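# Stand steel plates on edge in rack slots

## Task

Put every steel plate upright, resting on a long edge, inside a slot of the rack, with no slot holding more than one plate (leaning against a slot wall is acceptable). At the end the rack must still stand upright and everything must be motionless, the magnet must be off with no plate clinging to it, and the arrangement must stay in place without the robot supporting it. Release the plates and back the arm away to finish.

## Robot and tools

Robot: one arm on a raised mount (up to about 60 cm high, possibly tilted up to about 60 degrees, facing roughly +x). It carries a magnet gripper: a 48 mm round barrel with a flat face. The face point is the centre of that face; its z axis points out of the face, and the gripper's axes equal the face point's. Between flange and gripper sits a 75 mm disc with a 22 mm thick block sticking out toward the gripper's -y axis; its corners sweep a 92 mm radius when the last joint turns, so keep that side clear of the rack and table.

Frames: the scene frame is fixed to the table, origin on the tabletop below the arm, z = 0 at the table surface, +z up, the workspace toward +x, +y to the left when looking along +x. Reported positions and orientations are always in this frame. Motion offsets, however, are expressed in the face point's own axes.

execute_actions: argument "actions" is a list of chunks; each chunk is a table of up to 15 rows; each row holds 7 numbers, in order arm/dx, arm/dy, arm/dz, arm/rx, arm/ry, arm/rz, tool/magnet, each within [-1, 1]. Each row lasts one control step (1/30 s); a shorter chunk repeats its final row to fill 15 steps. The first six numbers are an offset (not a pose) from the face point pose at the start of that chunk, in the face point's axes; every row of a chunk counts from that same start, not from the previous row. Scale: 1.0 = 0.6 m for dx, dy, dz and 180 degrees for the rotation part; rx, ry, rz together form one rotation vector. The seventh number is an absolute magnet setting: above 0.01 means on (use 1), 0.01 or lower means off (use 0). Write literal JSON numbers only; no expressions or repetition shortcuts. An empty list sends nothing and just reports the current state and image. Each control step the commanded pose is clipped to within 100 mm and 16 degrees of the measured one, and commands lag about 0.17 s.

move: "target" is a single 7-number row using the same layout, axes and scale, as an offset from the pose in the latest result that reported one; the magnet value is applied at the start. The face point follows a straight path. "speed" is the top linear speed in m/s, 0.002 to 0.5 (default 0.25); turning is capped at twice that in rad/s. "stop_force" (optional, 9 to 40 N) ends the path once the wrist sensor feels that much extra resistance along the direction of travel; it is not allowed in the first 0.2 s, is unreliable on rotating moves, should be used only with very low speed, and should be left out when pulling away from a surface you are pressing. "blocking": false returns after 0.5 s while the arm keeps going (not combinable with stop_force); then only wait or stop is accepted until the move's end appears. The result adds a "move:" line: done, off_target, moving, held, fault or contact, plus limits such as paced (pose clipped) or held (a check blocked steps), and the remaining distance to the target.

wait: "seconds" 0 to 10; the arm keeps its last command and a running move continues. stop: no arguments; brakes a running move. zoom_image: "camera" is "cam_wrist"; "region" is [x0, y0, x1, y1] in pixels of its 672x504 image, top-left origin, at most 504 by 504. finished_scene: "scene" is the number of the current scene; it ends that scene for good.

Results: end_effector_position (m) and end_effector_quat_wxyz give the measured face point pose in the scene frame; velocity (m/s) and angular velocity (rad/s) are scene-frame vectors. Joint positions, velocities and torques list the six joints (shoulder pan, shoulder lift, elbow, wrist 1, wrist 2, wrist 3). Wrist force and torque are in the gripper's axes, noisy, with offsets of a few N, saturating near 50 N; a push on a surface reads as force pointing back into the arm. magnet_out = 1 when the magnet is extended, magnet_back = 1 when retracted; part_present = 1 when steel is firmly held (or the face is on any steel surface). "Hand target" is the pose the drives are heading to; "Off the commanded pose" compares the measured pose to the last commanded row. "pose unreachable", "cause:" and "joint sent to its limit" flag steps the controller altered or blocked. Action calls also list step positions, with HELD on blocked steps. The wrist camera cam_wrist comes with pinhole calibration (K, distortion, world-to-camera transform).

Magnet: strongest with the face flat and centred on bare steel (about 120 N); pull drops sharply with any gap, so seat the face flush before lifting. Only friction resists sliding, so a tilted face or fast motion can let a heavy plate slip. When off, a weak residual pull remains, enough only for very light pieces.

Avoid: knocking anything off the table, dropping or slamming plates, and pressing hard. The arm is stiff; pushing past contact can trigger a torque fault (load limits 135 N m on the first three joints, 25.2 N m on the wrists) or a force fault at 150 N, each freezing the arm for 10 s. Long heavy holds heat motors (warning from 70 °C, braking stop at 85 °C). Loose objects may occasionally get nudged by outside disturbances.

Each tool is called as name(argument=value, ...) on one line, values as JSON.

## Session

execute_actions(actions=[])

Scene clock: 0.00 s.
end_effector_position=(+0.3743, +0.3480, +0.3942) magnet_out=0 magnet_back=1 part_present=0 end_effector_quat_wxyz=(-0.258, +0.618, +0.627, -0.399) end_effector_velocity=(-0.000, +0.000, -0.000) end_effector_angular_velocity=(+0.001, +0.001, +0.001)
Joint positions: [ 0.674 -1.144  1.363 -0.912 -1.418 -1.14 ]
Joint velocities: [ 0.001  0.001  0.     0.     0.001 -0.001]
Joint torques (N m, as the arm reports them, + toward a larger angle): no reading
Wrist force (N, on the end effector, along its own x y z axes, offset not removed): no reading
Wrist torque (N m, same axes, about the end effector's origin, offset not removed): no reading
Hand target: +0.374, +0.348, +0.394; -0.258, +0.618, +0.627, -0.399

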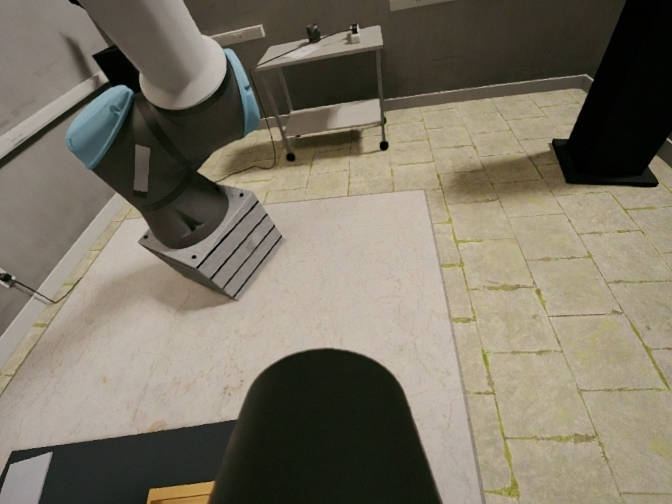

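move(target=[0,0,-0.1,-0.31,0,0,0], speed=0.3)

Scene clock: 12.37 s.
end_effector_position=(+0.4233, +0.3588, +0.4269) magnet_out=0 magnet_back=1 part_present=0 end_effector_quat_wxyz=(+0.061, +0.666, +0.741, -0.060) end_effector_velocity=(+0.001, +0.000, -0.000) end_effector_angular_velocity=(+0.002, -0.008, +0.001)
Joint positions: [ 0.81  -1.437  1.668 -1.776 -1.829 -1.051]
Joint velocities: [ 0.    -0.001  0.004 -0.01  -0.003 -0.002]
Joint torques (N m, as the arm reports them, + toward a larger angle): [ 16.69 -41.51 -11.33  -4.1   -2.54  -1.55]
Wrist force (N, on the end effector, along its own x y z axes, offset not removed): [-3.5 1.6 1.3]
Wrist torque (N m, same axes, about the end effector's origin, offset not removed): [0.28 0.65 0.02]
Hand target: +0.423, +0.359, +0.427; +0.061, +0.666, +0.741, -0.060
Off the commanded pose: 0.000 m, 0 deg.
move: done
camera_calibration (this result's frames):
cam_wrist: T_world_to_cam=[[-0.091053, 0.986631, -0.135161, -0.261106], [0.957196, 0.124155, 0.26146, -0.512279], [0.274746, -0.105569, -0.955704, 0.411618], [0, 0, 0, 1]] pos_world=[0.353486, 0.364672, 0.492034]

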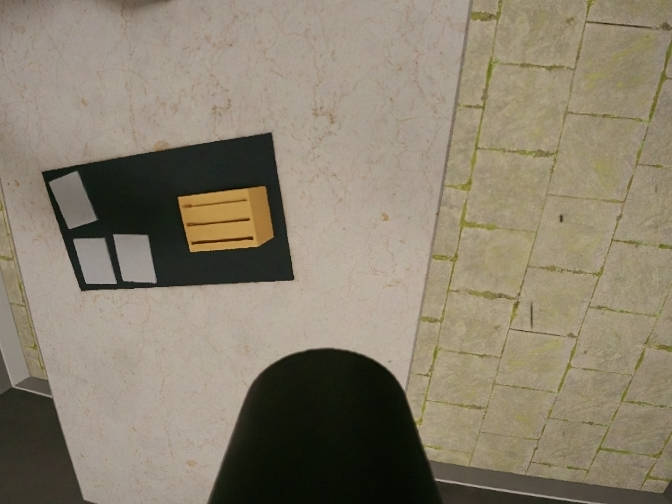

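move(target=[-0.58,0.03,0.179,0,0.0545,0.0338,0], speed=0.3)

Scene clock: 26.47 s.
end_effector_position=(+0.4782, +0.0018, +0.3800) magnet_out=0 magnet_back=1 part_present=0 end_effector_quat_wxyz=(+0.000, +0.707, +0.707, +0.001) end_effector_velocity=(+0.001, -0.002, +0.000) end_effector_angular_velocity=(+0.003, -0.002, -0.001)
Joint positions: [-0.06  -1.734  2.043 -2.01  -1.592 -1.829]
Joint velocities: [-0.005  0.001 -0.002 -0.     0.004 -0.004]
Joint torques (N m, as the arm reports them, + toward a larger angle): [-10.98 -13.27 -40.02  -4.22   2.2   -1.57]
Wrist force (N, on the end effector, along its own x y z axes, offset not removed): [-3.1 1.8 2.1]
Wrist torque (N m, same axes, about the end effector's origin, offset not removed): [0.29 0.24 0.10]
Hand target: +0.478, +0.002, +0.380; +0.000, +0.707, +0.707, +0.001
Off the commanded pose: 0.000 m, 0 deg.
move: done
camera_calibration (this result's frames):
cam_wrist: T_world_to_cam=[[0.0145845, 0.999262, 0.0355455, -0.0255835], [0.962432, -0.0236688, 0.27049, -0.513911], [0.271132, 0.0302652, -0.962066, 0.317875], [0, 0, 0, 1]] pos_world=[0.408791, 0.00378047, 0.445734]

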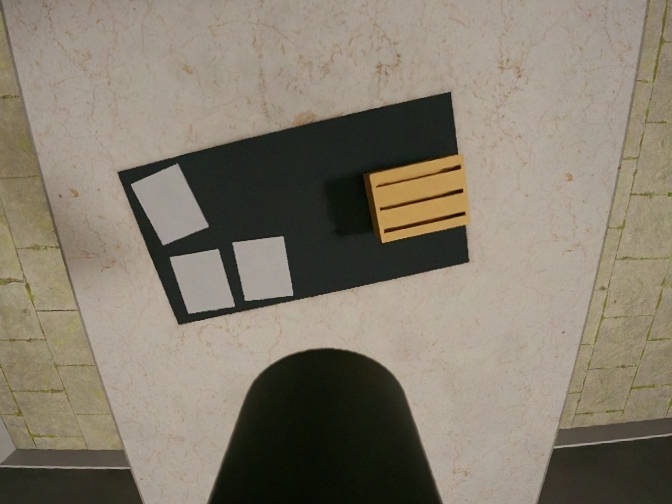

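zoom_image(camera="cam_wrist", region=[320,130,500,265])

zoom_image(camera="cam_wrist", region=[110,150,310,330])

Region (320, 130, 500, 265) of cam_wrist's 672x504 image, scaled by 2.800, with more detail than that image has; it fills the top 378 rows of this view, and the rest is white.

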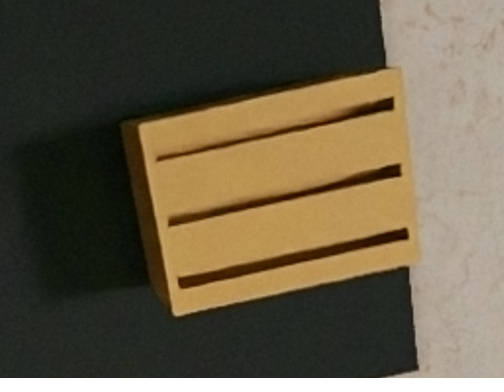

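Region (110, 150, 310, 330) of cam_wrist's 672x504 image, scaled by 2.520, with more detail than that image has; it fills the top 454 rows of this view, and the rest is white.

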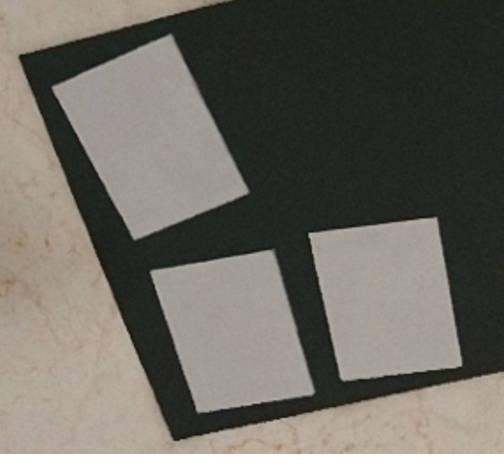

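move(target=[0.213,0.095,0.35,0,0,0,0], speed=0.3)

Scene clock: 66.23 s.
end_effector_position=(+0.5358, +0.1294, +0.1702) magnet_out=0 magnet_back=1 part_present=0 end_effector_quat_wxyz=(+0.000, +0.707, +0.707, +0.000) end_effector_velocity=(+0.001, +0.002, -0.002) end_effector_angular_velocity=(-0.001, +0.001, +0.002)
Joint positions: [ 0.216 -1.189  2.063 -2.565 -1.626 -1.555]
Joint velocities: [ 0.004  0.006 -0.003 -0.002 -0.001  0.002]
Joint torques (N m, as the arm reports them, + toward a larger angle): [ 12.64 -29.1  -28.42  -4.3   -2.1    1.53]
Wrist force (N, on the end effector, along its own x y z axes, offset not removed): [-1.8 -0.6 -0.2]
Wrist torque (N m, same axes, about the end effector's origin, offset not removed): [-0.03 0.18 0.18]
Hand target: +0.536, +0.129, +0.170; +0.000, +0.707, +0.707, +0.000
Off the commanded pose: 0.000 m, 0 deg.
move: done
camera_calibration (this result's frames):
cam_wrist: T_world_to_cam=[[0.0145787, 0.999262, 0.0355338, -0.146465], [0.962447, -0.0236583, 0.270438, -0.509584], [0.271079, 0.0302567, -0.962081, 0.0966406], [0, 0, 0, 1]] pos_world=[0.466385, 0.131377, 0.235992]

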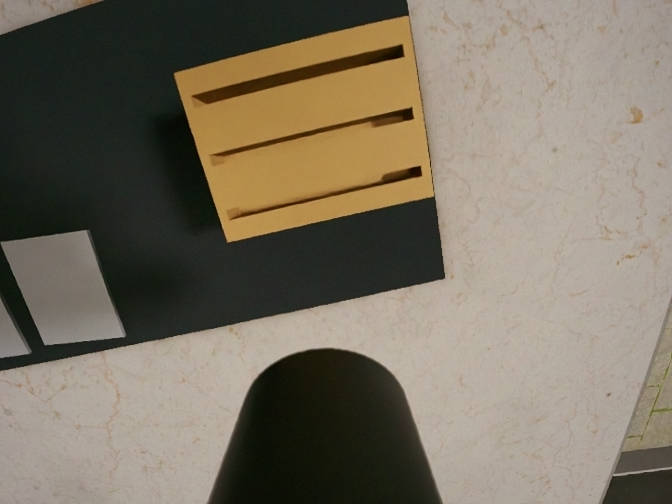

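zoom_image(camera="cam_wrist", region=[160,0,460,250])

Region (160, 0, 460, 250) of cam_wrist's 672x504 image, scaled by 1.680, with more detail than that image has.

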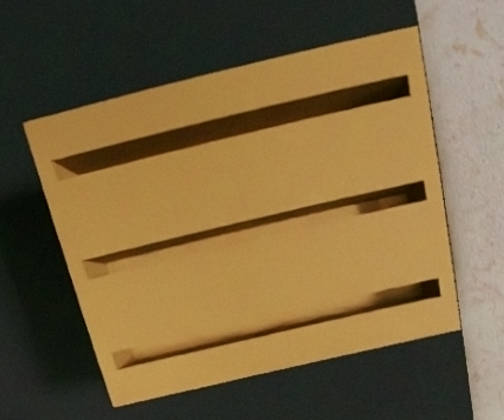

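zoom_image(camera="cam_wrist", region=[340,30,440,210])

zoom_image(camera="cam_wrist", region=[170,60,270,250])

Region (340, 30, 440, 210) of cam_wrist's 672x504 image, scaled by 2.800, with more detail than that image has.

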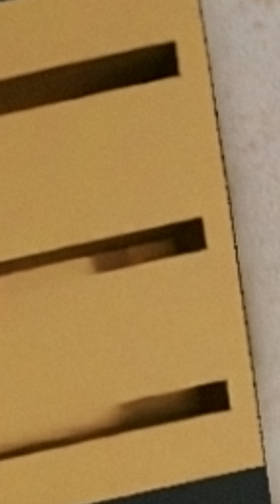

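Region (170, 60, 270, 250) of cam_wrist's 672x504 image, scaled by 2.653, with more detail than that image has; it fills the left 265 columns of this view, and the rest is white.

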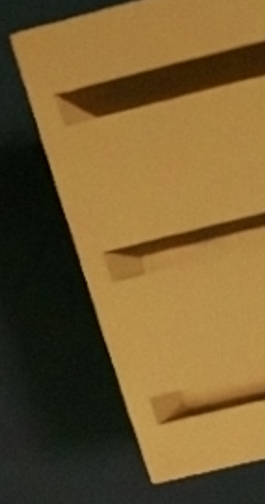

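move(target=[-0.341,0.047,0.1,0,0,0.467,0], speed=0.3)

Scene clock: 107.53 s.
end_effector_position=(+0.5637, -0.0751, +0.1103) magnet_out=0 magnet_back=1 part_present=0 end_effector_quat_wxyz=(-0.000, +0.999, +0.052, +0.001) end_effector_velocity=(+0.000, -0.001, -0.000) end_effector_angular_velocity=(+0.000, +0.000, -0.010)
Joint positions: [-0.169 -1.06   2.03  -2.673 -1.577 -0.471]
Joint velocities: [-0.002  0.001 -0.001  0.     0.     0.007]
Joint torques (N m, as the arm reports them, + toward a larger angle): [ -8.81 -30.93 -27.21  -4.53   2.43   1.56]
Wrist force (N, on the end effector, along its own x y z axes, offset not removed): [0.8 3.0 2.2]
Wrist torque (N m, same axes, about the end effector's origin, offset not removed): [0.22 0.00 0.22]
Hand target: +0.564, -0.075, +0.110; -0.000, +0.999, +0.051, +0.001
Off the commanded pose: 0.000 m, 0 deg.
move: done
camera_calibration (this result's frames):
cam_wrist: T_world_to_cam=[[0.995298, 0.0898255, 0.0362362, -0.561604], [0.0768418, -0.960021, 0.269175, -0.0960898], [0.0589663, -0.265125, -0.962409, 0.134979], [0, 0, 0, 1]] pos_world=[0.558388, -0.00601557, 0.17612]

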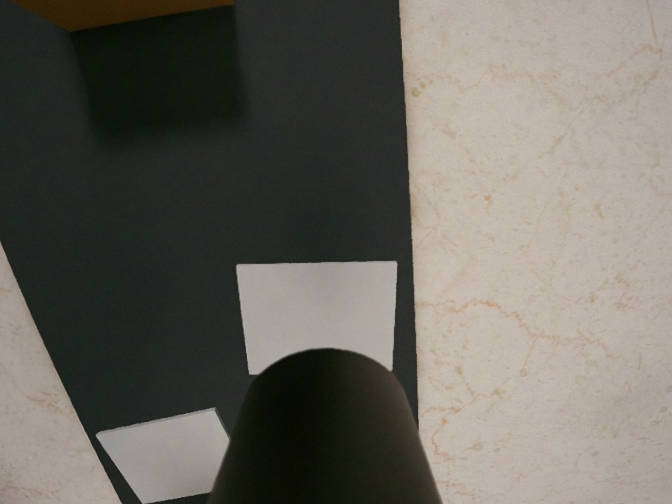

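move(target=[-0.0083,0.0083,0.1167,0,0,0,0], speed=0.15)

Scene clock: 124.20 s.
end_effector_position=(+0.5594, -0.0806, +0.0404) magnet_out=0 magnet_back=1 part_present=0 end_effector_quat_wxyz=(-0.000, +0.999, +0.052, +0.001) end_effector_velocity=(+0.000, -0.001, -0.002) end_effector_angular_velocity=(-0.001, -0.000, -0.001)
Joint positions: [-0.182 -0.895  2.02  -2.828 -1.575 -0.484]
Joint velocities: [-0.001  0.005 -0.002 -0.004 -0.     0.   ]
Joint torques (N m, as the arm reports them, + toward a larger angle): [ -9.05 -35.1  -25.17  -4.57   2.53  -1.21]
Wrist force (N, on the end effector, along its own x y z axes, offset not removed): [1.0 0.0 1.8]
Wrist torque (N m, same axes, about the end effector's origin, offset not removed): [-0.02 -0.09 0.03]
Hand target: +0.559, -0.081, +0.040; -0.000, +0.999, +0.052, +0.001
Off the commanded pose: 0.000 m, 0 deg.
move: done
camera_calibration (this result's frames):
cam_wrist: T_world_to_cam=[[0.995299, 0.0898247, 0.0362237, -0.554283], [0.0768448, -0.960023, 0.269168, -0.0821886], [0.0589535, -0.265119, -0.962412, 0.0665472], [0, 0, 0, 1]] pos_world=[0.55407, -0.0114717, 0.106246]

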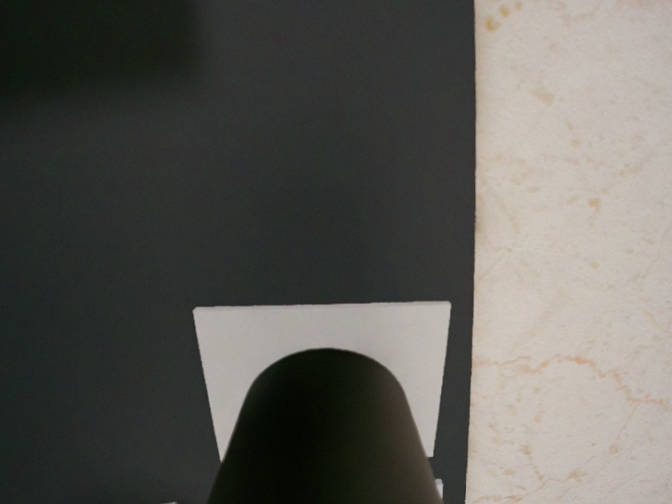

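move(target=[0,0,0.04,0,0,0,0], speed=0.08)

move(target=[0,0,0.03,0,0,0,0], speed=0.004, stop_force=10)

Scene clock: 130.83 s.
end_effector_position=(+0.5594, -0.0806, +0.0166) magnet_out=0 magnet_back=1 part_present=0 end_effector_quat_wxyz=(-0.000, +0.999, +0.052, +0.001) end_effector_velocity=(+0.001, +0.000, -0.002) end_effector_angular_velocity=(-0.000, -0.001, +0.001)
Joint positions: [-0.182 -0.836  2.006 -2.873 -1.575 -0.484]
Joint velocities: [ 0.     0.005 -0.003 -0.004  0.    -0.001]
Joint torques (N m, as the arm reports them, + toward a larger angle): [ -7.81 -35.55 -24.58  -4.87   2.46  -1.1 ]
Wrist force (N, on the end effector, along its own x y z axes, offset not removed): [1.4 2.3 0.8]
Wrist torque (N m, same axes, about the end effector's origin, offset not removed): [0.23 -0.01 0.02]
Hand target: +0.559, -0.081, +0.016; -0.000, +0.999, +0.052, +0.001
Off the commanded pose: 0.000 m, 0 deg.
move: done
camera_calibration (this result's frames):
cam_wrist: T_world_to_cam=[[0.995299, 0.0898219, 0.0362205, -0.553458], [0.0768431, -0.960024, 0.269165, -0.0757822], [0.0589495, -0.265116, -0.962413, 0.0436096], [0, 0, 0, 1]] pos_world=[0.554109, -0.0114785, 0.0824149]

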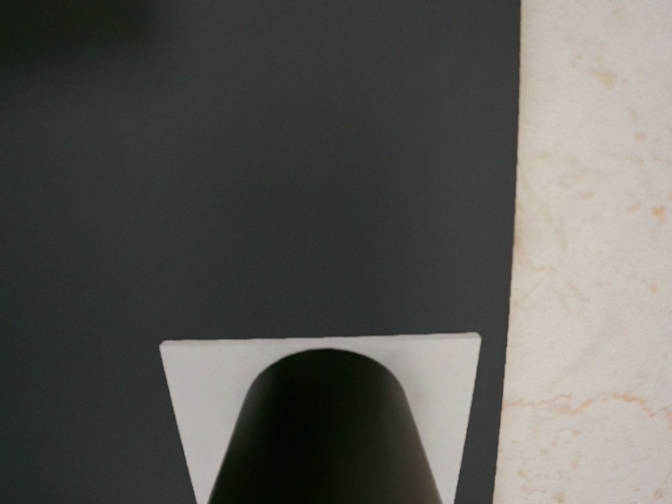

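Scene clock: 133.87 s.
end_effector_position=(+0.5595, -0.0806, +0.0059) magnet_out=0 magnet_back=1 part_present=0 end_effector_quat_wxyz=(-0.000, +0.999, +0.052, +0.001) end_effector_velocity=(+0.000, +0.001, +0.000) end_effector_angular_velocity=(+0.001, +0.001, -0.000)
Joint positions: [-0.182 -0.809  1.998 -2.892 -1.575 -0.485]
Joint velocities: [ 0.001 -0.001 -0.     0.003  0.     0.001]
Joint torques (N m, as the arm reports them, + toward a larger angle): [ -9.05 -42.45 -19.36  -0.42   2.62  -1.29]
Wrist force (N, on the end effector, along its own x y z axes, offset not removed): [-18.6 -8.6 -33.4]
Wrist torque (N m, same axes, about the end effector's origin, offset not removed): [-0.91 0.36 0.44]
Hand target: +0.559, -0.081, +0.006; -0.000, +0.999, +0.052, +0.001
Off the commanded pose: 0.007 m, 0 deg.
move: contact
camera_calibration (this result's frames):
cam_wrist: T_world_to_cam=[[0.995297, 0.0898222, 0.0362777, -0.55312], [0.0768265, -0.960017, 0.269193, -0.0729203], [0.0590067, -0.26514, -0.962403, 0.0333144], [0, 0, 0, 1]] pos_world=[0.554155, -0.0114894, 0.0717574]

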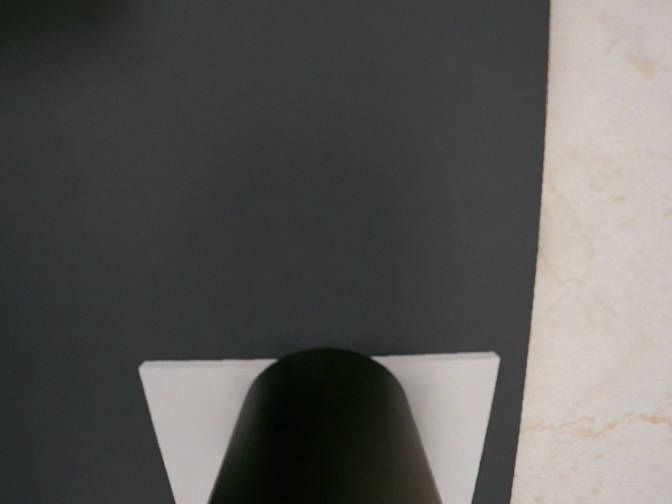

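execute_actions(actions=[[[0,0,-0.0005,0,0,0,1]]])

Scene clock: 136.23 s.
end_effector_position=(+0.5594, -0.0806, +0.0062) magnet_out=1 magnet_back=0 part_present=1 end_effector_quat_wxyz=(-0.000, +0.999, +0.052, +0.001) end_effector_velocity=(+0.000, -0.001, -0.000) end_effector_angular_velocity=(-0.000, +0.000, -0.001)
Joint positions: [-0.182 -0.81   1.999 -2.892 -1.575 -0.485]
Joint velocities: [-0.002  0.    -0.001 -0.     0.    -0.001]
Joint torques (N m, as the arm reports them, + toward a larger angle): [ -6.77 -55.25   4.37  -0.42   1.53  -0.21]
Wrist force (N, on the end effector, along its own x y z axes, offset not removed): [3.5 1.4 7.1]
Wrist torque (N m, same axes, about the end effector's origin, offset not removed): [0.11 -0.45 0.33]
Hand target: +0.559, -0.081, +0.006; -0.000, +0.999, +0.052, +0.001
Off the commanded pose: 0.000 m, 0 deg.
Step readings (end_effector_position):
0: (+0.5594, -0.0806, +0.0060)
1: (+0.5594, -0.0806, +0.0060)
2: (+0.5594, -0.0806, +0.0061)
4: (+0.5594, -0.0806, +0.0061)
8: (+0.5594, -0.0806, +0.0062)
15: end_effector_position above
camera_calibration (this result's frames):
cam_wrist: T_world_to_cam=[[0.995297, 0.0898236, 0.0362786, -0.553129], [0.0768279, -0.960019, 0.269188, -0.0730026], [0.0590075, -0.265134, -0.962404, 0.0336014], [0, 0, 0, 1]] pos_world=[0.554153, -0.011491, 0.0720563]

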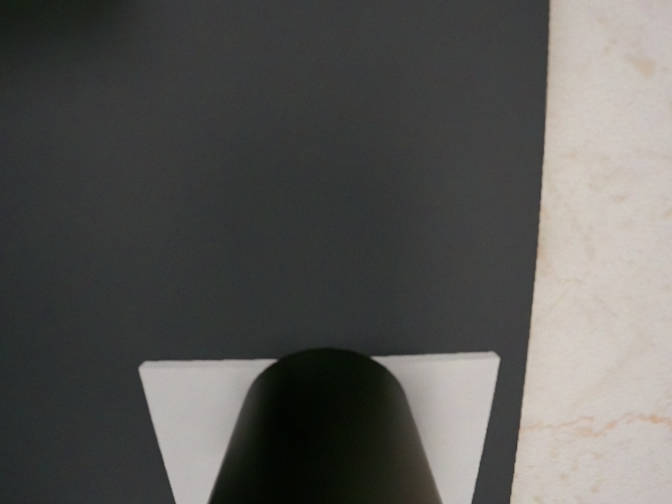

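move(target=[0,0,-0.3,0,0,-0.535,1], speed=0.25)

Scene clock: 143.53 s.
end_effector_position=(+0.5591, -0.0805, +0.1861) magnet_out=1 magnet_back=0 part_present=1 end_effector_quat_wxyz=(+0.000, +0.628, +0.778, +0.000) end_effector_velocity=(+0.000, -0.001, +0.001) end_effector_angular_velocity=(-0.000, +0.000, +0.009)
Joint positions: [-0.181 -1.235  2.027 -2.495 -1.576 -2.163]
Joint velocities: [-0.002 -0.002 -0.001  0.003 -0.    -0.01 ]
Joint torques (N m, as the arm reports them, + toward a larger angle): [ -9.82 -46.53 -31.85  -0.33   2.47  -1.77]
Wrist force (N, on the end effector, along its own x y z axes, offset not removed): [-0.2 3.5 0.5]
Wrist torque (N m, same axes, about the end effector's origin, offset not removed): [0.17 0.13 -0.05]
Hand target: +0.559, -0.081, +0.186; +0.000, +0.628, +0.778, +0.001
Off the commanded pose: 0.000 m, 0 deg.
move: done
camera_calibration (this result's frames):
cam_wrist: T_world_to_cam=[[-0.197786, 0.97961, 0.0352851, 0.179559], [0.945483, 0.181147, 0.270643, -0.51537], [0.258733, 0.086891, -0.962033, 0.123423], [0, 0, 0, 1]] pos_world=[0.490854, -0.0932646, 0.251883]

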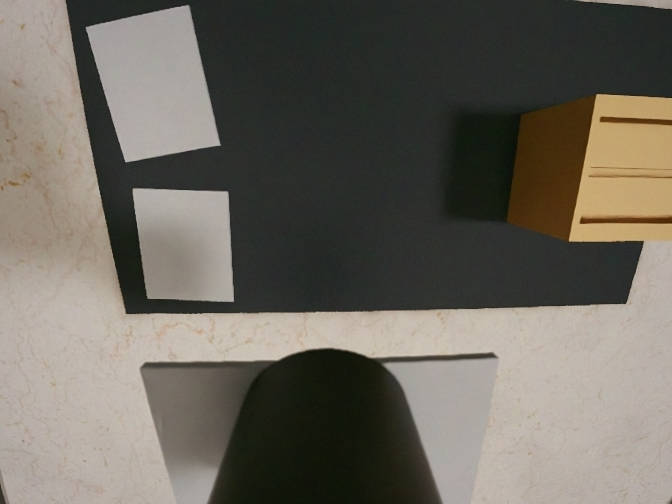

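move(target=[0.376,-0.1525,0.01,0.5,0,0,1], speed=0.25)

Scene clock: 159.27 s.
end_effector_position=(+0.4224, +0.1206, +0.1802) magnet_out=1 magnet_back=0 part_present=1 end_effector_quat_wxyz=(-0.444, +0.445, +0.551, -0.549) end_effector_velocity=(-0.001, +0.001, -0.000) end_effector_angular_velocity=(-0.000, +0.011, -0.001)
Joint positions: [ 0.251 -0.742  1.47  -0.837 -1.734 -1.511]
Joint velocities: [ 0.001  0.005 -0.002  0.008  0.003  0.   ]
Joint torques (N m, as the arm reports them, + toward a larger angle): [ 15.48 -44.34 -30.66   4.89   2.33   1.6 ]
Wrist force (N, on the end effector, along its own x y z axes, offset not removed): [-1.4 3.0 3.7]
Wrist torque (N m, same axes, about the end effector's origin, offset not removed): [0.01 0.06 0.02]
Hand target: +0.422, +0.121, +0.180; -0.444, +0.444, +0.550, -0.550
Off the commanded pose: 0.000 m, 0 deg.
move: done
camera_calibration (this result's frames):
cam_wrist: T_world_to_cam=[[-0.175675, 0.984365, -0.0127775, -0.0455788], [0.269919, 0.0356809, -0.962222, 0.104135], [-0.946722, -0.172487, -0.271967, 0.551694], [0, 0, 0, 1]] pos_world=[0.486186, 0.13631, 0.249661]

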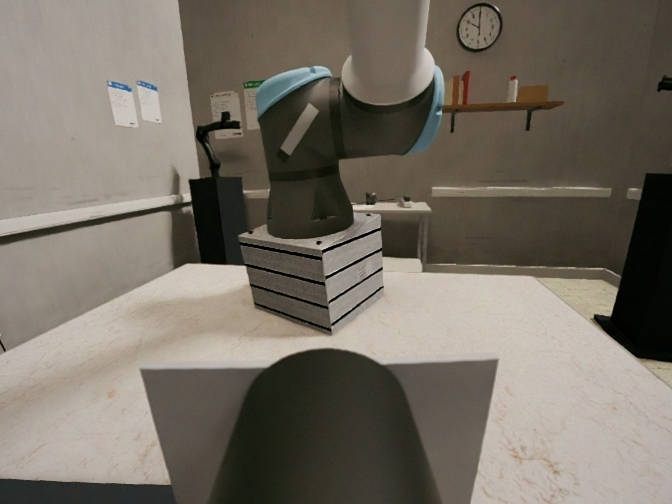

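zoom_image(camera="cam_wrist", region=[130,340,270,400])

zoom_image(camera="cam_wrist", region=[390,340,530,400])

Region (130, 340, 270, 400) of cam_wrist's 672x504 image, scaled by 3.600, with more detail than that image has; it fills the top 216 rows of this view, and the rest is white.

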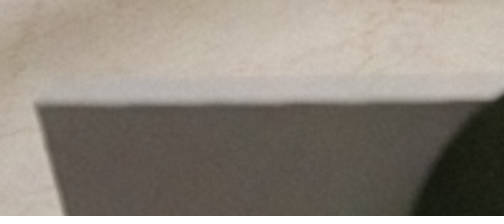

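Region (390, 340, 530, 400) of cam_wrist's 672x504 image, scaled by 3.600, with more detail than that image has; it fills the top 216 rows of this view, and the rest is white.

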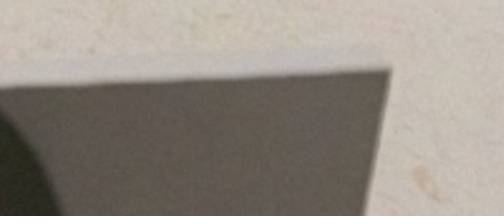

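move(target=[0,0.08,-0.25,0,0,0,1], speed=0.2)

Scene clock: 181.20 s.
end_effector_position=(+0.5689, +0.1522, +0.1327) magnet_out=1 magnet_back=0 part_present=1 end_effector_quat_wxyz=(-0.444, +0.445, +0.551, -0.549) end_effector_velocity=(+0.002, +0.001, -0.001) end_effector_angular_velocity=(-0.001, +0.003, +0.001)
Joint positions: [ 0.278 -0.346  0.735 -0.498 -1.706 -1.508]
Joint velocities: [ 0.002  0.009 -0.016  0.011  0.001  0.001]
Joint torques (N m, as the arm reports them, + toward a larger angle): [ 17.88 -54.43 -31.91   4.77   2.43   1.67]
Wrist force (N, on the end effector, along its own x y z axes, offset not removed): [-0.1 4.6 2.3]
Wrist torque (N m, same axes, about the end effector's origin, offset not removed): [0.06 -0.06 0.07]
Hand target: +0.569, +0.152, +0.133; -0.444, +0.445, +0.551, -0.549
Off the commanded pose: 0.000 m, 0 deg.
move: done
camera_calibration (this result's frames):
cam_wrist: T_world_to_cam=[[-0.175644, 0.984371, -0.0127614, -0.0514901], [0.270158, 0.0357316, -0.962153, 0.0175855], [-0.946659, -0.172444, -0.272212, 0.682984], [0, 0, 0, 1]] pos_world=[0.632759, 0.167833, 0.202179]

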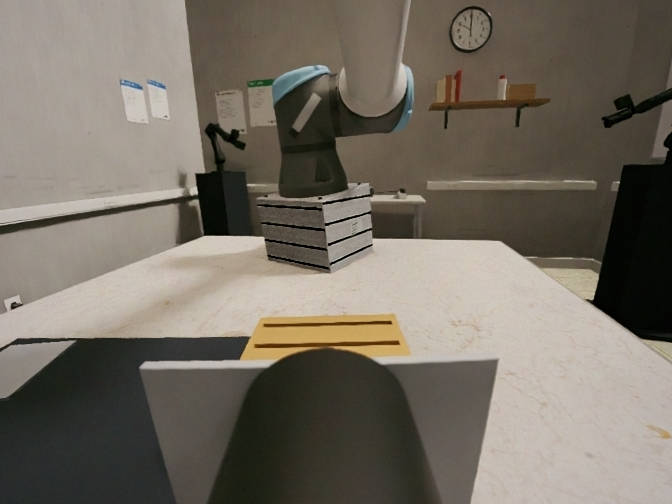

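zoom_image(camera="cam_wrist", region=[220,295,440,375])

Region (220, 295, 440, 375) of cam_wrist's 672x504 image, scaled by 2.291, with more detail than that image has; it fills the top 183 rows of this view, and the rest is white.

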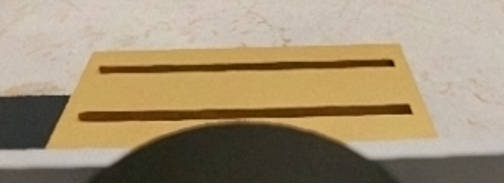

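move(target=[0.0033,-0.0538,0.2533,0,0,0,1], speed=0.15)

Scene clock: 221.77 s.
end_effector_position=(+0.4200, +0.1222, +0.1645) magnet_out=1 magnet_back=0 part_present=1 end_effector_quat_wxyz=(-0.444, +0.445, +0.551, -0.549) end_effector_velocity=(-0.002, -0.001, +0.000) end_effector_angular_velocity=(-0.000, -0.001, -0.002)
Joint positions: [ 0.252 -0.717  1.473 -0.865 -1.732 -1.511]
Joint velocities: [-0.002 -0.003  0.007 -0.004  0.    -0.   ]
Joint torques (N m, as the arm reports them, + toward a larger angle): [ -5.91 -60.06  -0.44   0.03  -1.99  -1.39]
Wrist force (N, on the end effector, along its own x y z axes, offset not removed): [-2.6 1.4 -0.1]
Wrist torque (N m, same axes, about the end effector's origin, offset not removed): [-0.11 0.23 0.18]
Hand target: +0.420, +0.122, +0.164; -0.444, +0.445, +0.551, -0.549
Off the commanded pose: 0.000 m, 0 deg.
move: done
camera_calibration (this result's frames):
cam_wrist: T_world_to_cam=[[-0.175652, 0.98437, -0.0127688, -0.0477086], [0.270098, 0.0357157, -0.96217, 0.0894536], [-0.946675, -0.172456, -0.27215, 0.545474], [0, 0, 0, 1]] pos_world=[0.483846, 0.137838, 0.233911]

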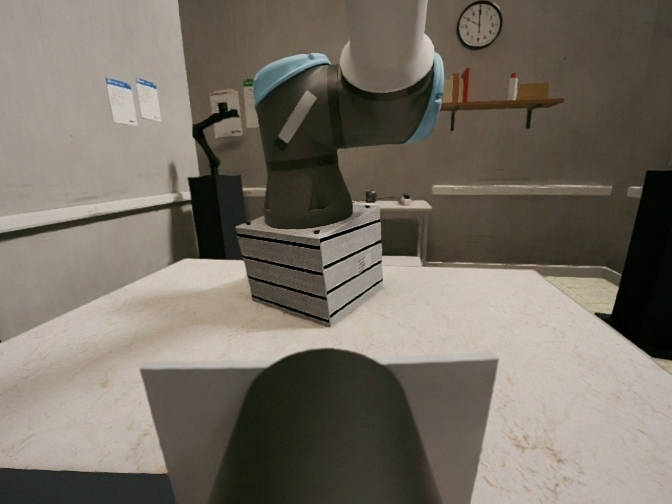

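move(target=[0,0.039,0,0,0,0,1], speed=0.06)

move(target=[0,0.025,0,0,0,0,1], speed=0.003, stop_force=9)

Scene clock: 224.33 s.
end_effector_position=(+0.4201, +0.1222, +0.1412) magnet_out=1 magnet_back=0 part_present=1 end_effector_quat_wxyz=(-0.444, +0.445, +0.551, -0.549) end_effector_velocity=(-0.000, +0.000, -0.001) end_effector_angular_velocity=(-0.000, -0.000, +0.002)
Joint positions: [ 0.249 -0.675  1.463 -0.898 -1.735 -1.511]
Joint velocities: [ 0.001  0.002 -0.001 -0.002 -0.001  0.   ]
Joint torques (N m, as the arm reports them, + toward a larger angle): [ -6.64 -43.21 -27.13  -0.07  -1.82  -1.28]
Wrist force (N, on the end effector, along its own x y z axes, offset not removed): [2.3 4.9 3.6]
Wrist torque (N m, same axes, about the end effector's origin, offset not removed): [0.14 -0.28 -0.02]
Hand target: +0.420, +0.122, +0.141; -0.444, +0.445, +0.551, -0.549
Off the commanded pose: 0.000 m, 0 deg.
move: done
camera_calibration (this result's frames):
cam_wrist: T_world_to_cam=[[-0.175652, 0.98437, -0.0127693, -0.0480024], [0.270105, 0.0357165, -0.962168, 0.0670298], [-0.946673, -0.172456, -0.272157, 0.539206], [0, 0, 0, 1]] pos_world=[0.483915, 0.137847, 0.21063]

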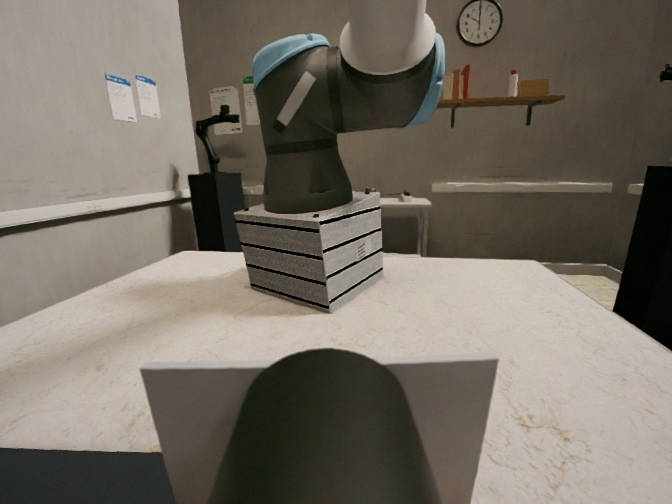

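Scene clock: 225.83 s.
end_effector_position=(+0.4201, +0.1222, +0.1377) magnet_out=1 magnet_back=0 part_present=1 end_effector_quat_wxyz=(-0.444, +0.445, +0.551, -0.549) end_effector_velocity=(+0.000, -0.000, +0.000) end_effector_angular_velocity=(+0.001, -0.001, +0.001)
Joint positions: [ 0.249 -0.668  1.462 -0.903 -1.735 -1.511]
Joint velocities: [ 0.    -0.001  0.001 -0.    -0.001 -0.001]
Joint torques (N m, as the arm reports them, + toward a larger angle): [ -6.49 -53.98 -18.73  -0.38  -1.88   0.54]
Wrist force (N, on the end effector, along its own x y z axes, offset not removed): [1.2 -12.0 0.8]
Wrist torque (N m, same axes, about the end effector's origin, offset not removed): [0.33 0.00 -0.90]
Hand target: +0.420, +0.122, +0.138; -0.444, +0.445, +0.551, -0.549
Off the commanded pose: 0.012 m, 0 deg.
move: contact
camera_calibration (this result's frames):
cam_wrist: T_world_to_cam=[[-0.175637, 0.984373, -0.0127301, -0.0480537], [0.270171, 0.0357626, -0.962148, 0.0636629], [-0.946657, -0.172428, -0.27223, 0.538311], [0, 0, 0, 1]] pos_world=[0.483956, 0.137846, 0.207186]

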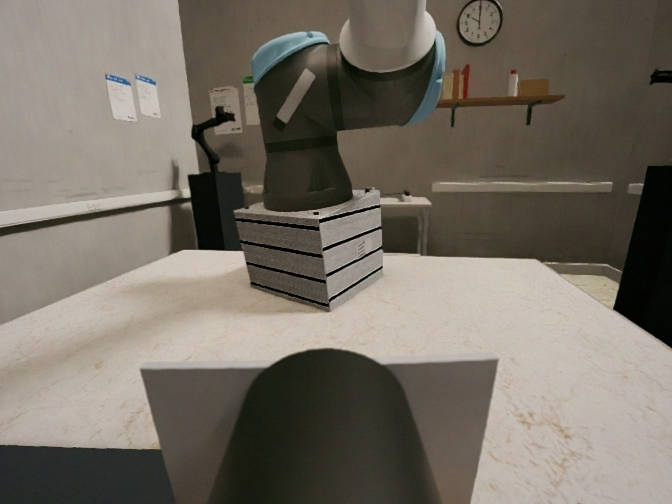

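move(target=[0,-0.004,-0.0055,0,0,0,1], speed=0.01)

move(target=[0,0.015,0,0,0,0,1], speed=0.003, stop_force=9)

Scene clock: 239.13 s.
end_effector_position=(+0.4233, +0.1229, +0.1401) magnet_out=1 magnet_back=0 part_present=1 end_effector_quat_wxyz=(-0.444, +0.445, +0.551, -0.549) end_effector_velocity=(+0.001, -0.000, +0.001) end_effector_angular_velocity=(+0.000, -0.001, -0.000)
Joint positions: [ 0.25  -0.668  1.451 -0.892 -1.734 -1.511]
Joint velocities: [-0.     0.    -0.004  0.003  0.    -0.   ]
Joint torques (N m, as the arm reports them, + toward a larger angle): [ 17.47 -42.66 -26.49   4.97   2.59   1.7 ]
Wrist force (N, on the end effector, along its own x y z axes, offset not removed): [-3.7 2.1 1.6]
Wrist torque (N m, same axes, about the end effector's origin, offset not removed): [-0.22 0.53 0.15]
Hand target: +0.423, +0.123, +0.140; -0.444, +0.445, +0.551, -0.549
Off the commanded pose: 0.000 m, 0 deg.
move: done
camera_calibration (this result's frames):
cam_wrist: T_world_to_cam=[[-0.175635, 0.984373, -0.0127298, -0.0481377], [0.270171, 0.0357623, -0.962148, 0.0650597], [-0.946657, -0.172426, -0.27223, 0.542038], [0, 0, 0, 1]] pos_world=[0.487093, 0.13852, 0.209543]

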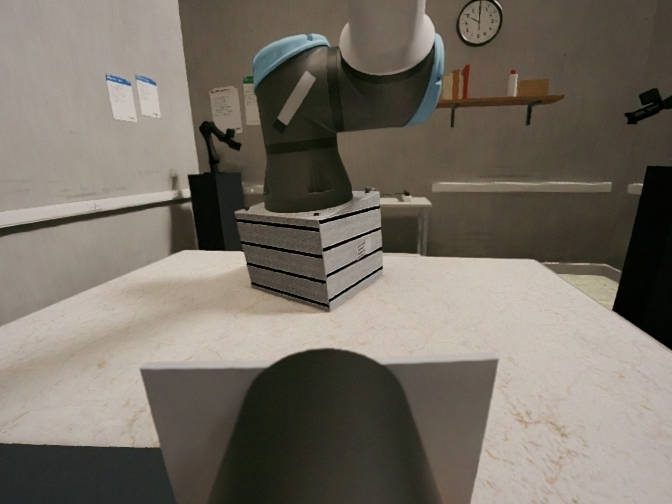

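Scene clock: 240.30 s.
end_effector_position=(+0.4233, +0.1229, +0.1376) magnet_out=1 magnet_back=0 part_present=1 end_effector_quat_wxyz=(-0.444, +0.445, +0.551, -0.549) end_effector_velocity=(+0.000, -0.000, +0.000) end_effector_angular_velocity=(-0.001, -0.001, +0.001)
Joint positions: [ 0.25  -0.663  1.449 -0.896 -1.734 -1.511]
Joint velocities: [-0.    -0.001  0.     0.    -0.001  0.001]
Joint torques (N m, as the arm reports them, + toward a larger angle): [ -4.35 -57.24 -22.36  -0.63  -1.7   -0.32]
Wrist force (N, on the end effector, along its own x y z axes, offset not removed): [1.9 -12.1 12.0]
Wrist torque (N m, same axes, about the end effector's origin, offset not removed): [0.11 -0.44 -0.40]
Hand target: +0.423, +0.123, +0.138; -0.444, +0.445, +0.551, -0.549
Off the commanded pose: 0.007 m, 0 deg.
move: contact
camera_calibration (this result's frames):
cam_wrist: T_world_to_cam=[[-0.175651, 0.98437, -0.0127569, -0.0481586], [0.270187, 0.0357434, -0.962144, 0.0626847], [-0.94665, -0.172448, -0.272243, 0.541392], [0, 0, 0, 1]] pos_world=[0.487113, 0.138528, 0.207087]

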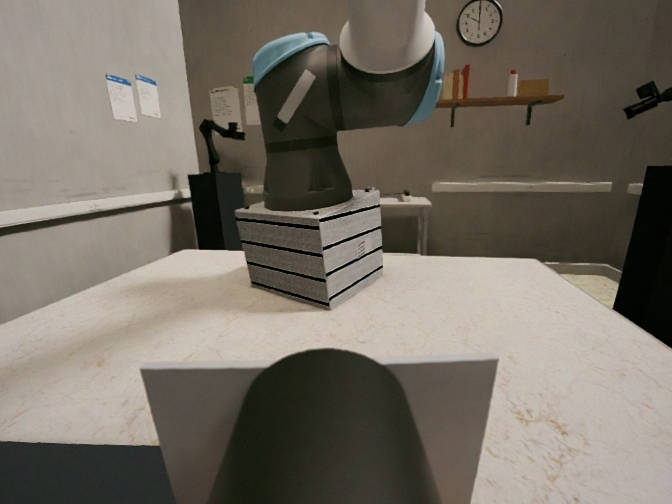

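move(target=[0,-0.003,0.0027,0,0,0,1], speed=0.01)

move(target=[0,0.015,0,0,0,0,1], speed=0.003, stop_force=9)

Scene clock: 248.87 s.
end_effector_position=(+0.4217, +0.1226, +0.1394) magnet_out=1 magnet_back=0 part_present=1 end_effector_quat_wxyz=(-0.444, +0.445, +0.551, -0.549) end_effector_velocity=(-0.001, +0.000, +0.000) end_effector_angular_velocity=(+0.000, +0.001, +0.001)
Joint positions: [ 0.25  -0.669  1.456 -0.897 -1.734 -1.511]
Joint velocities: [ 0.001 -0.002  0.003 -0.001 -0.    -0.   ]
Joint torques (N m, as the arm reports them, + toward a larger angle): [ -7.34 -60.09   0.1    0.27  -1.85  -1.13]
Wrist force (N, on the end effector, along its own x y z axes, offset not removed): [1.4 2.9 0.5]
Wrist torque (N m, same axes, about the end effector's origin, offset not removed): [0.12 -0.05 0.16]
Hand target: +0.422, +0.123, +0.139; -0.444, +0.445, +0.551, -0.549
Off the commanded pose: 0.000 m, 0 deg.
move: done
camera_calibration (this result's frames):
cam_wrist: T_world_to_cam=[[-0.17568, 0.984365, -0.0127528, -0.0480918], [0.270183, 0.0357546, -0.962145, 0.0648075], [-0.946646, -0.172475, -0.27224, 0.540343], [0, 0, 0, 1]] pos_world=[0.485555, 0.138218, 0.208844]

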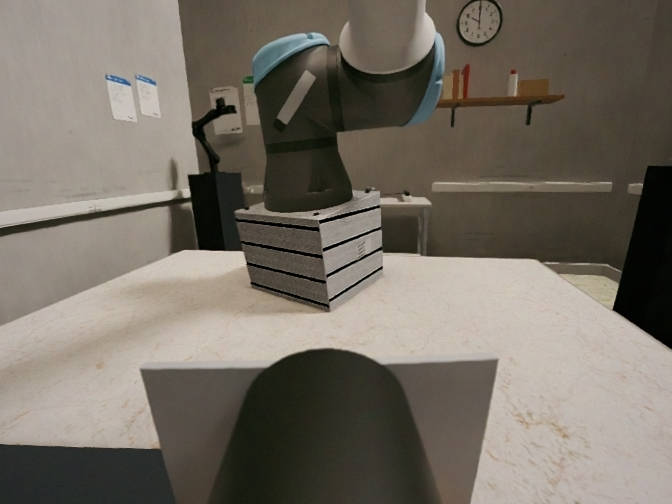

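Scene clock: 250.10 s.
end_effector_position=(+0.4218, +0.1226, +0.1367) magnet_out=1 magnet_back=0 part_present=1 end_effector_quat_wxyz=(-0.444, +0.445, +0.551, -0.549) end_effector_velocity=(+0.000, +0.001, +0.001) end_effector_angular_velocity=(+0.000, -0.002, -0.001)
Joint positions: [ 0.249 -0.664  1.455 -0.9   -1.735 -1.511]
Joint velocities: [ 0.001 -0.002 -0.    -0.     0.001  0.   ]
Joint torques (N m, as the arm reports them, + toward a larger angle): [ -5.   -58.98 -21.67  -0.84  -1.93  -1.41]
Wrist force (N, on the end effector, along its own x y z axes, offset not removed): [-3.2 -10.2 7.9]
Wrist torque (N m, same axes, about the end effector's origin, offset not removed): [0.77 0.46 0.85]
Hand target: +0.422, +0.123, +0.137; -0.444, +0.445, +0.551, -0.549
Off the commanded pose: 0.006 m, 0 deg.
move: contact
camera_calibration (this result's frames):
cam_wrist: T_world_to_cam=[[-0.175658, 0.984368, -0.0127621, -0.0481277], [0.270212, 0.0357448, -0.962137, 0.0622385], [-0.946641, -0.172456, -0.272267, 0.539648], [0, 0, 0, 1]] pos_world=[0.485582, 0.138216, 0.206196]

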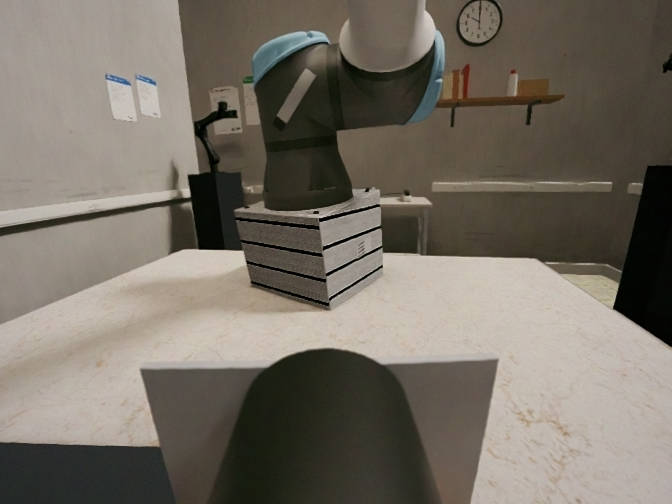

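move(target=[0,-0.004,0.0012,0,0.0044,-0.0028,1], speed=0.01)

move(target=[0,0.015,0,0,0,0,1], speed=0.003, stop_force=9)

Scene clock: 263.27 s.
end_effector_position=(+0.4211, +0.1224, +0.1391) magnet_out=1 magnet_back=0 part_present=1 end_effector_quat_wxyz=(-0.450, +0.446, +0.550, -0.544) end_effector_velocity=(-0.001, +0.001, +0.000) end_effector_angular_velocity=(+0.001, +0.000, +0.002)
Joint positions: [ 0.245 -0.67   1.46  -0.9   -1.725 -1.521]
Joint velocities: [ 0.002 -0.001  0.001  0.     0.    -0.001]
Joint torques (N m, as the arm reports them, + toward a larger angle): [ -7.17 -61.74   0.93   4.58   2.51  -1.2 ]
Wrist force (N, on the end effector, along its own x y z axes, offset not removed): [-4.5 2.3 2.6]
Wrist torque (N m, same axes, about the end effector's origin, offset not removed): [-0.04 0.50 0.13]
Hand target: +0.421, +0.122, +0.139; -0.450, +0.446, +0.550, -0.544
Off the commanded pose: 0.000 m, 0 deg.
move: done
camera_calibration (this result's frames):
cam_wrist: T_world_to_cam=[[-0.16227, 0.986738, -0.00407242, -0.0552092], [0.268967, 0.0402603, -0.962307, 0.0647033], [-0.949381, -0.157249, -0.271933, 0.538848], [0, 0, 0, 1]] pos_world=[0.485211, 0.136605, 0.208571]

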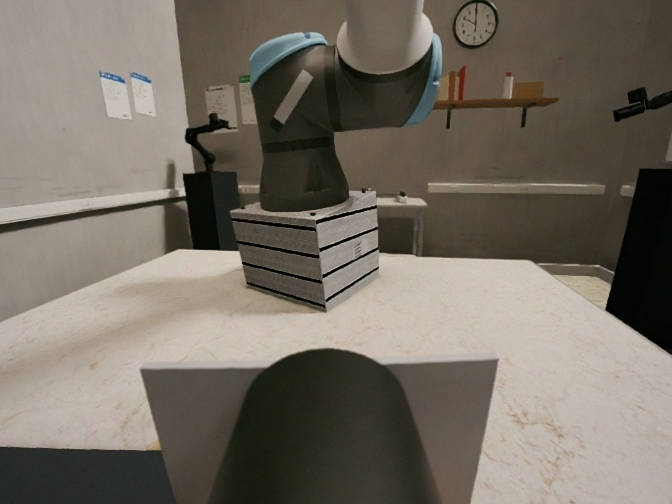

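Scene clock: 266.50 s.
end_effector_position=(+0.4211, +0.1225, +0.1301) magnet_out=1 magnet_back=0 part_present=1 end_effector_quat_wxyz=(-0.450, +0.446, +0.550, -0.544) end_effector_velocity=(+0.000, -0.001, -0.000) end_effector_angular_velocity=(-0.001, +0.000, -0.003)
Joint positions: [ 0.244 -0.654  1.455 -0.912 -1.726 -1.521]
Joint velocities: [-0.003  0.001 -0.    -0.     0.     0.   ]
Joint torques (N m, as the arm reports them, + toward a larger angle): [ -6.42 -43.08 -26.68   0.1   -1.77  -1.03]
Wrist force (N, on the end effector, along its own x y z axes, offset not removed): [-1.8 5.6 -0.5]
Wrist torque (N m, same axes, about the end effector's origin, offset not removed): [0.20 0.12 0.31]
Hand target: +0.421, +0.122, +0.130; -0.450, +0.446, +0.550, -0.544
Off the commanded pose: 0.000 m, 0 deg.
move: done
camera_calibration (this result's frames):
cam_wrist: T_world_to_cam=[[-0.16227, 0.986738, -0.00407238, -0.0553224], [0.268967, 0.0402603, -0.962307, 0.0560705], [-0.949381, -0.157249, -0.271933, 0.536436], [0, 0, 0, 1]] pos_world=[0.485224, 0.136685, 0.199607]

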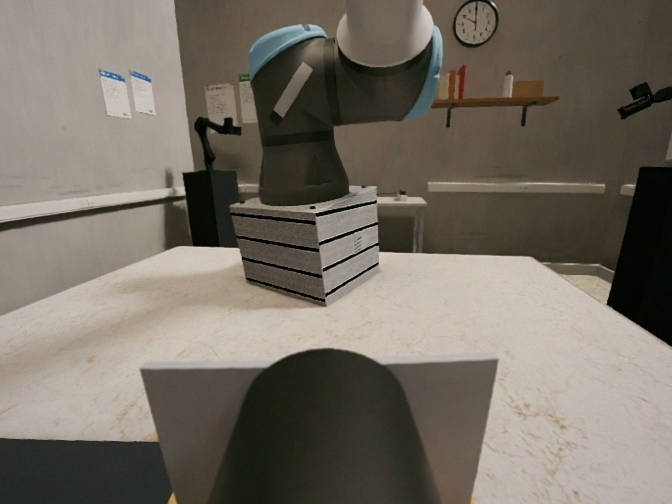

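move(target=[0,0.04,0,0,0,0,1], speed=0.004, stop_force=9)

Scene clock: 272.23 s.
end_effector_position=(+0.4212, +0.1226, +0.1154) magnet_out=1 magnet_back=0 part_present=1 end_effector_quat_wxyz=(-0.450, +0.446, +0.550, -0.544) end_effector_velocity=(+0.000, +0.001, +0.001) end_effector_angular_velocity=(+0.001, -0.002, -0.000)
Joint positions: [ 0.243 -0.626  1.446 -0.931 -1.727 -1.521]
Joint velocities: [ 0.002 -0.002 -0.    -0.     0.001 -0.001]
Joint torques (N m, as the arm reports them, + toward a larger angle): [ -4.18 -57.63 -11.97  -0.89  -1.95  -0.25]
Wrist force (N, on the end effector, along its own x y z axes, offset not removed): [-4.5 -11.1 3.4]
Wrist torque (N m, same axes, about the end effector's origin, offset not removed): [0.18 0.24 -0.50]
Hand target: +0.421, +0.123, +0.116; -0.450, +0.446, +0.550, -0.544
Off the commanded pose: 0.009 m, 0 deg.
move: contact
camera_calibration (this result's frames):
cam_wrist: T_world_to_cam=[[-0.16225, 0.986741, -0.00405998, -0.0555047], [0.269135, 0.0402947, -0.962259, 0.0417426], [-0.949337, -0.157219, -0.272105, 0.532524], [0, 0, 0, 1]] pos_world=[0.485305, 0.13681, 0.184844]

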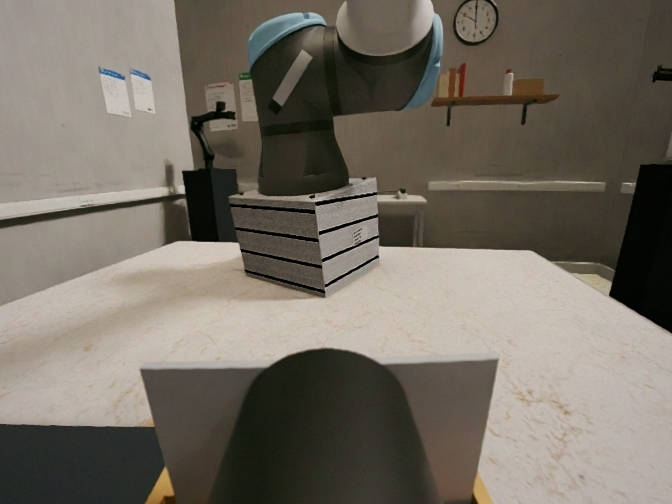

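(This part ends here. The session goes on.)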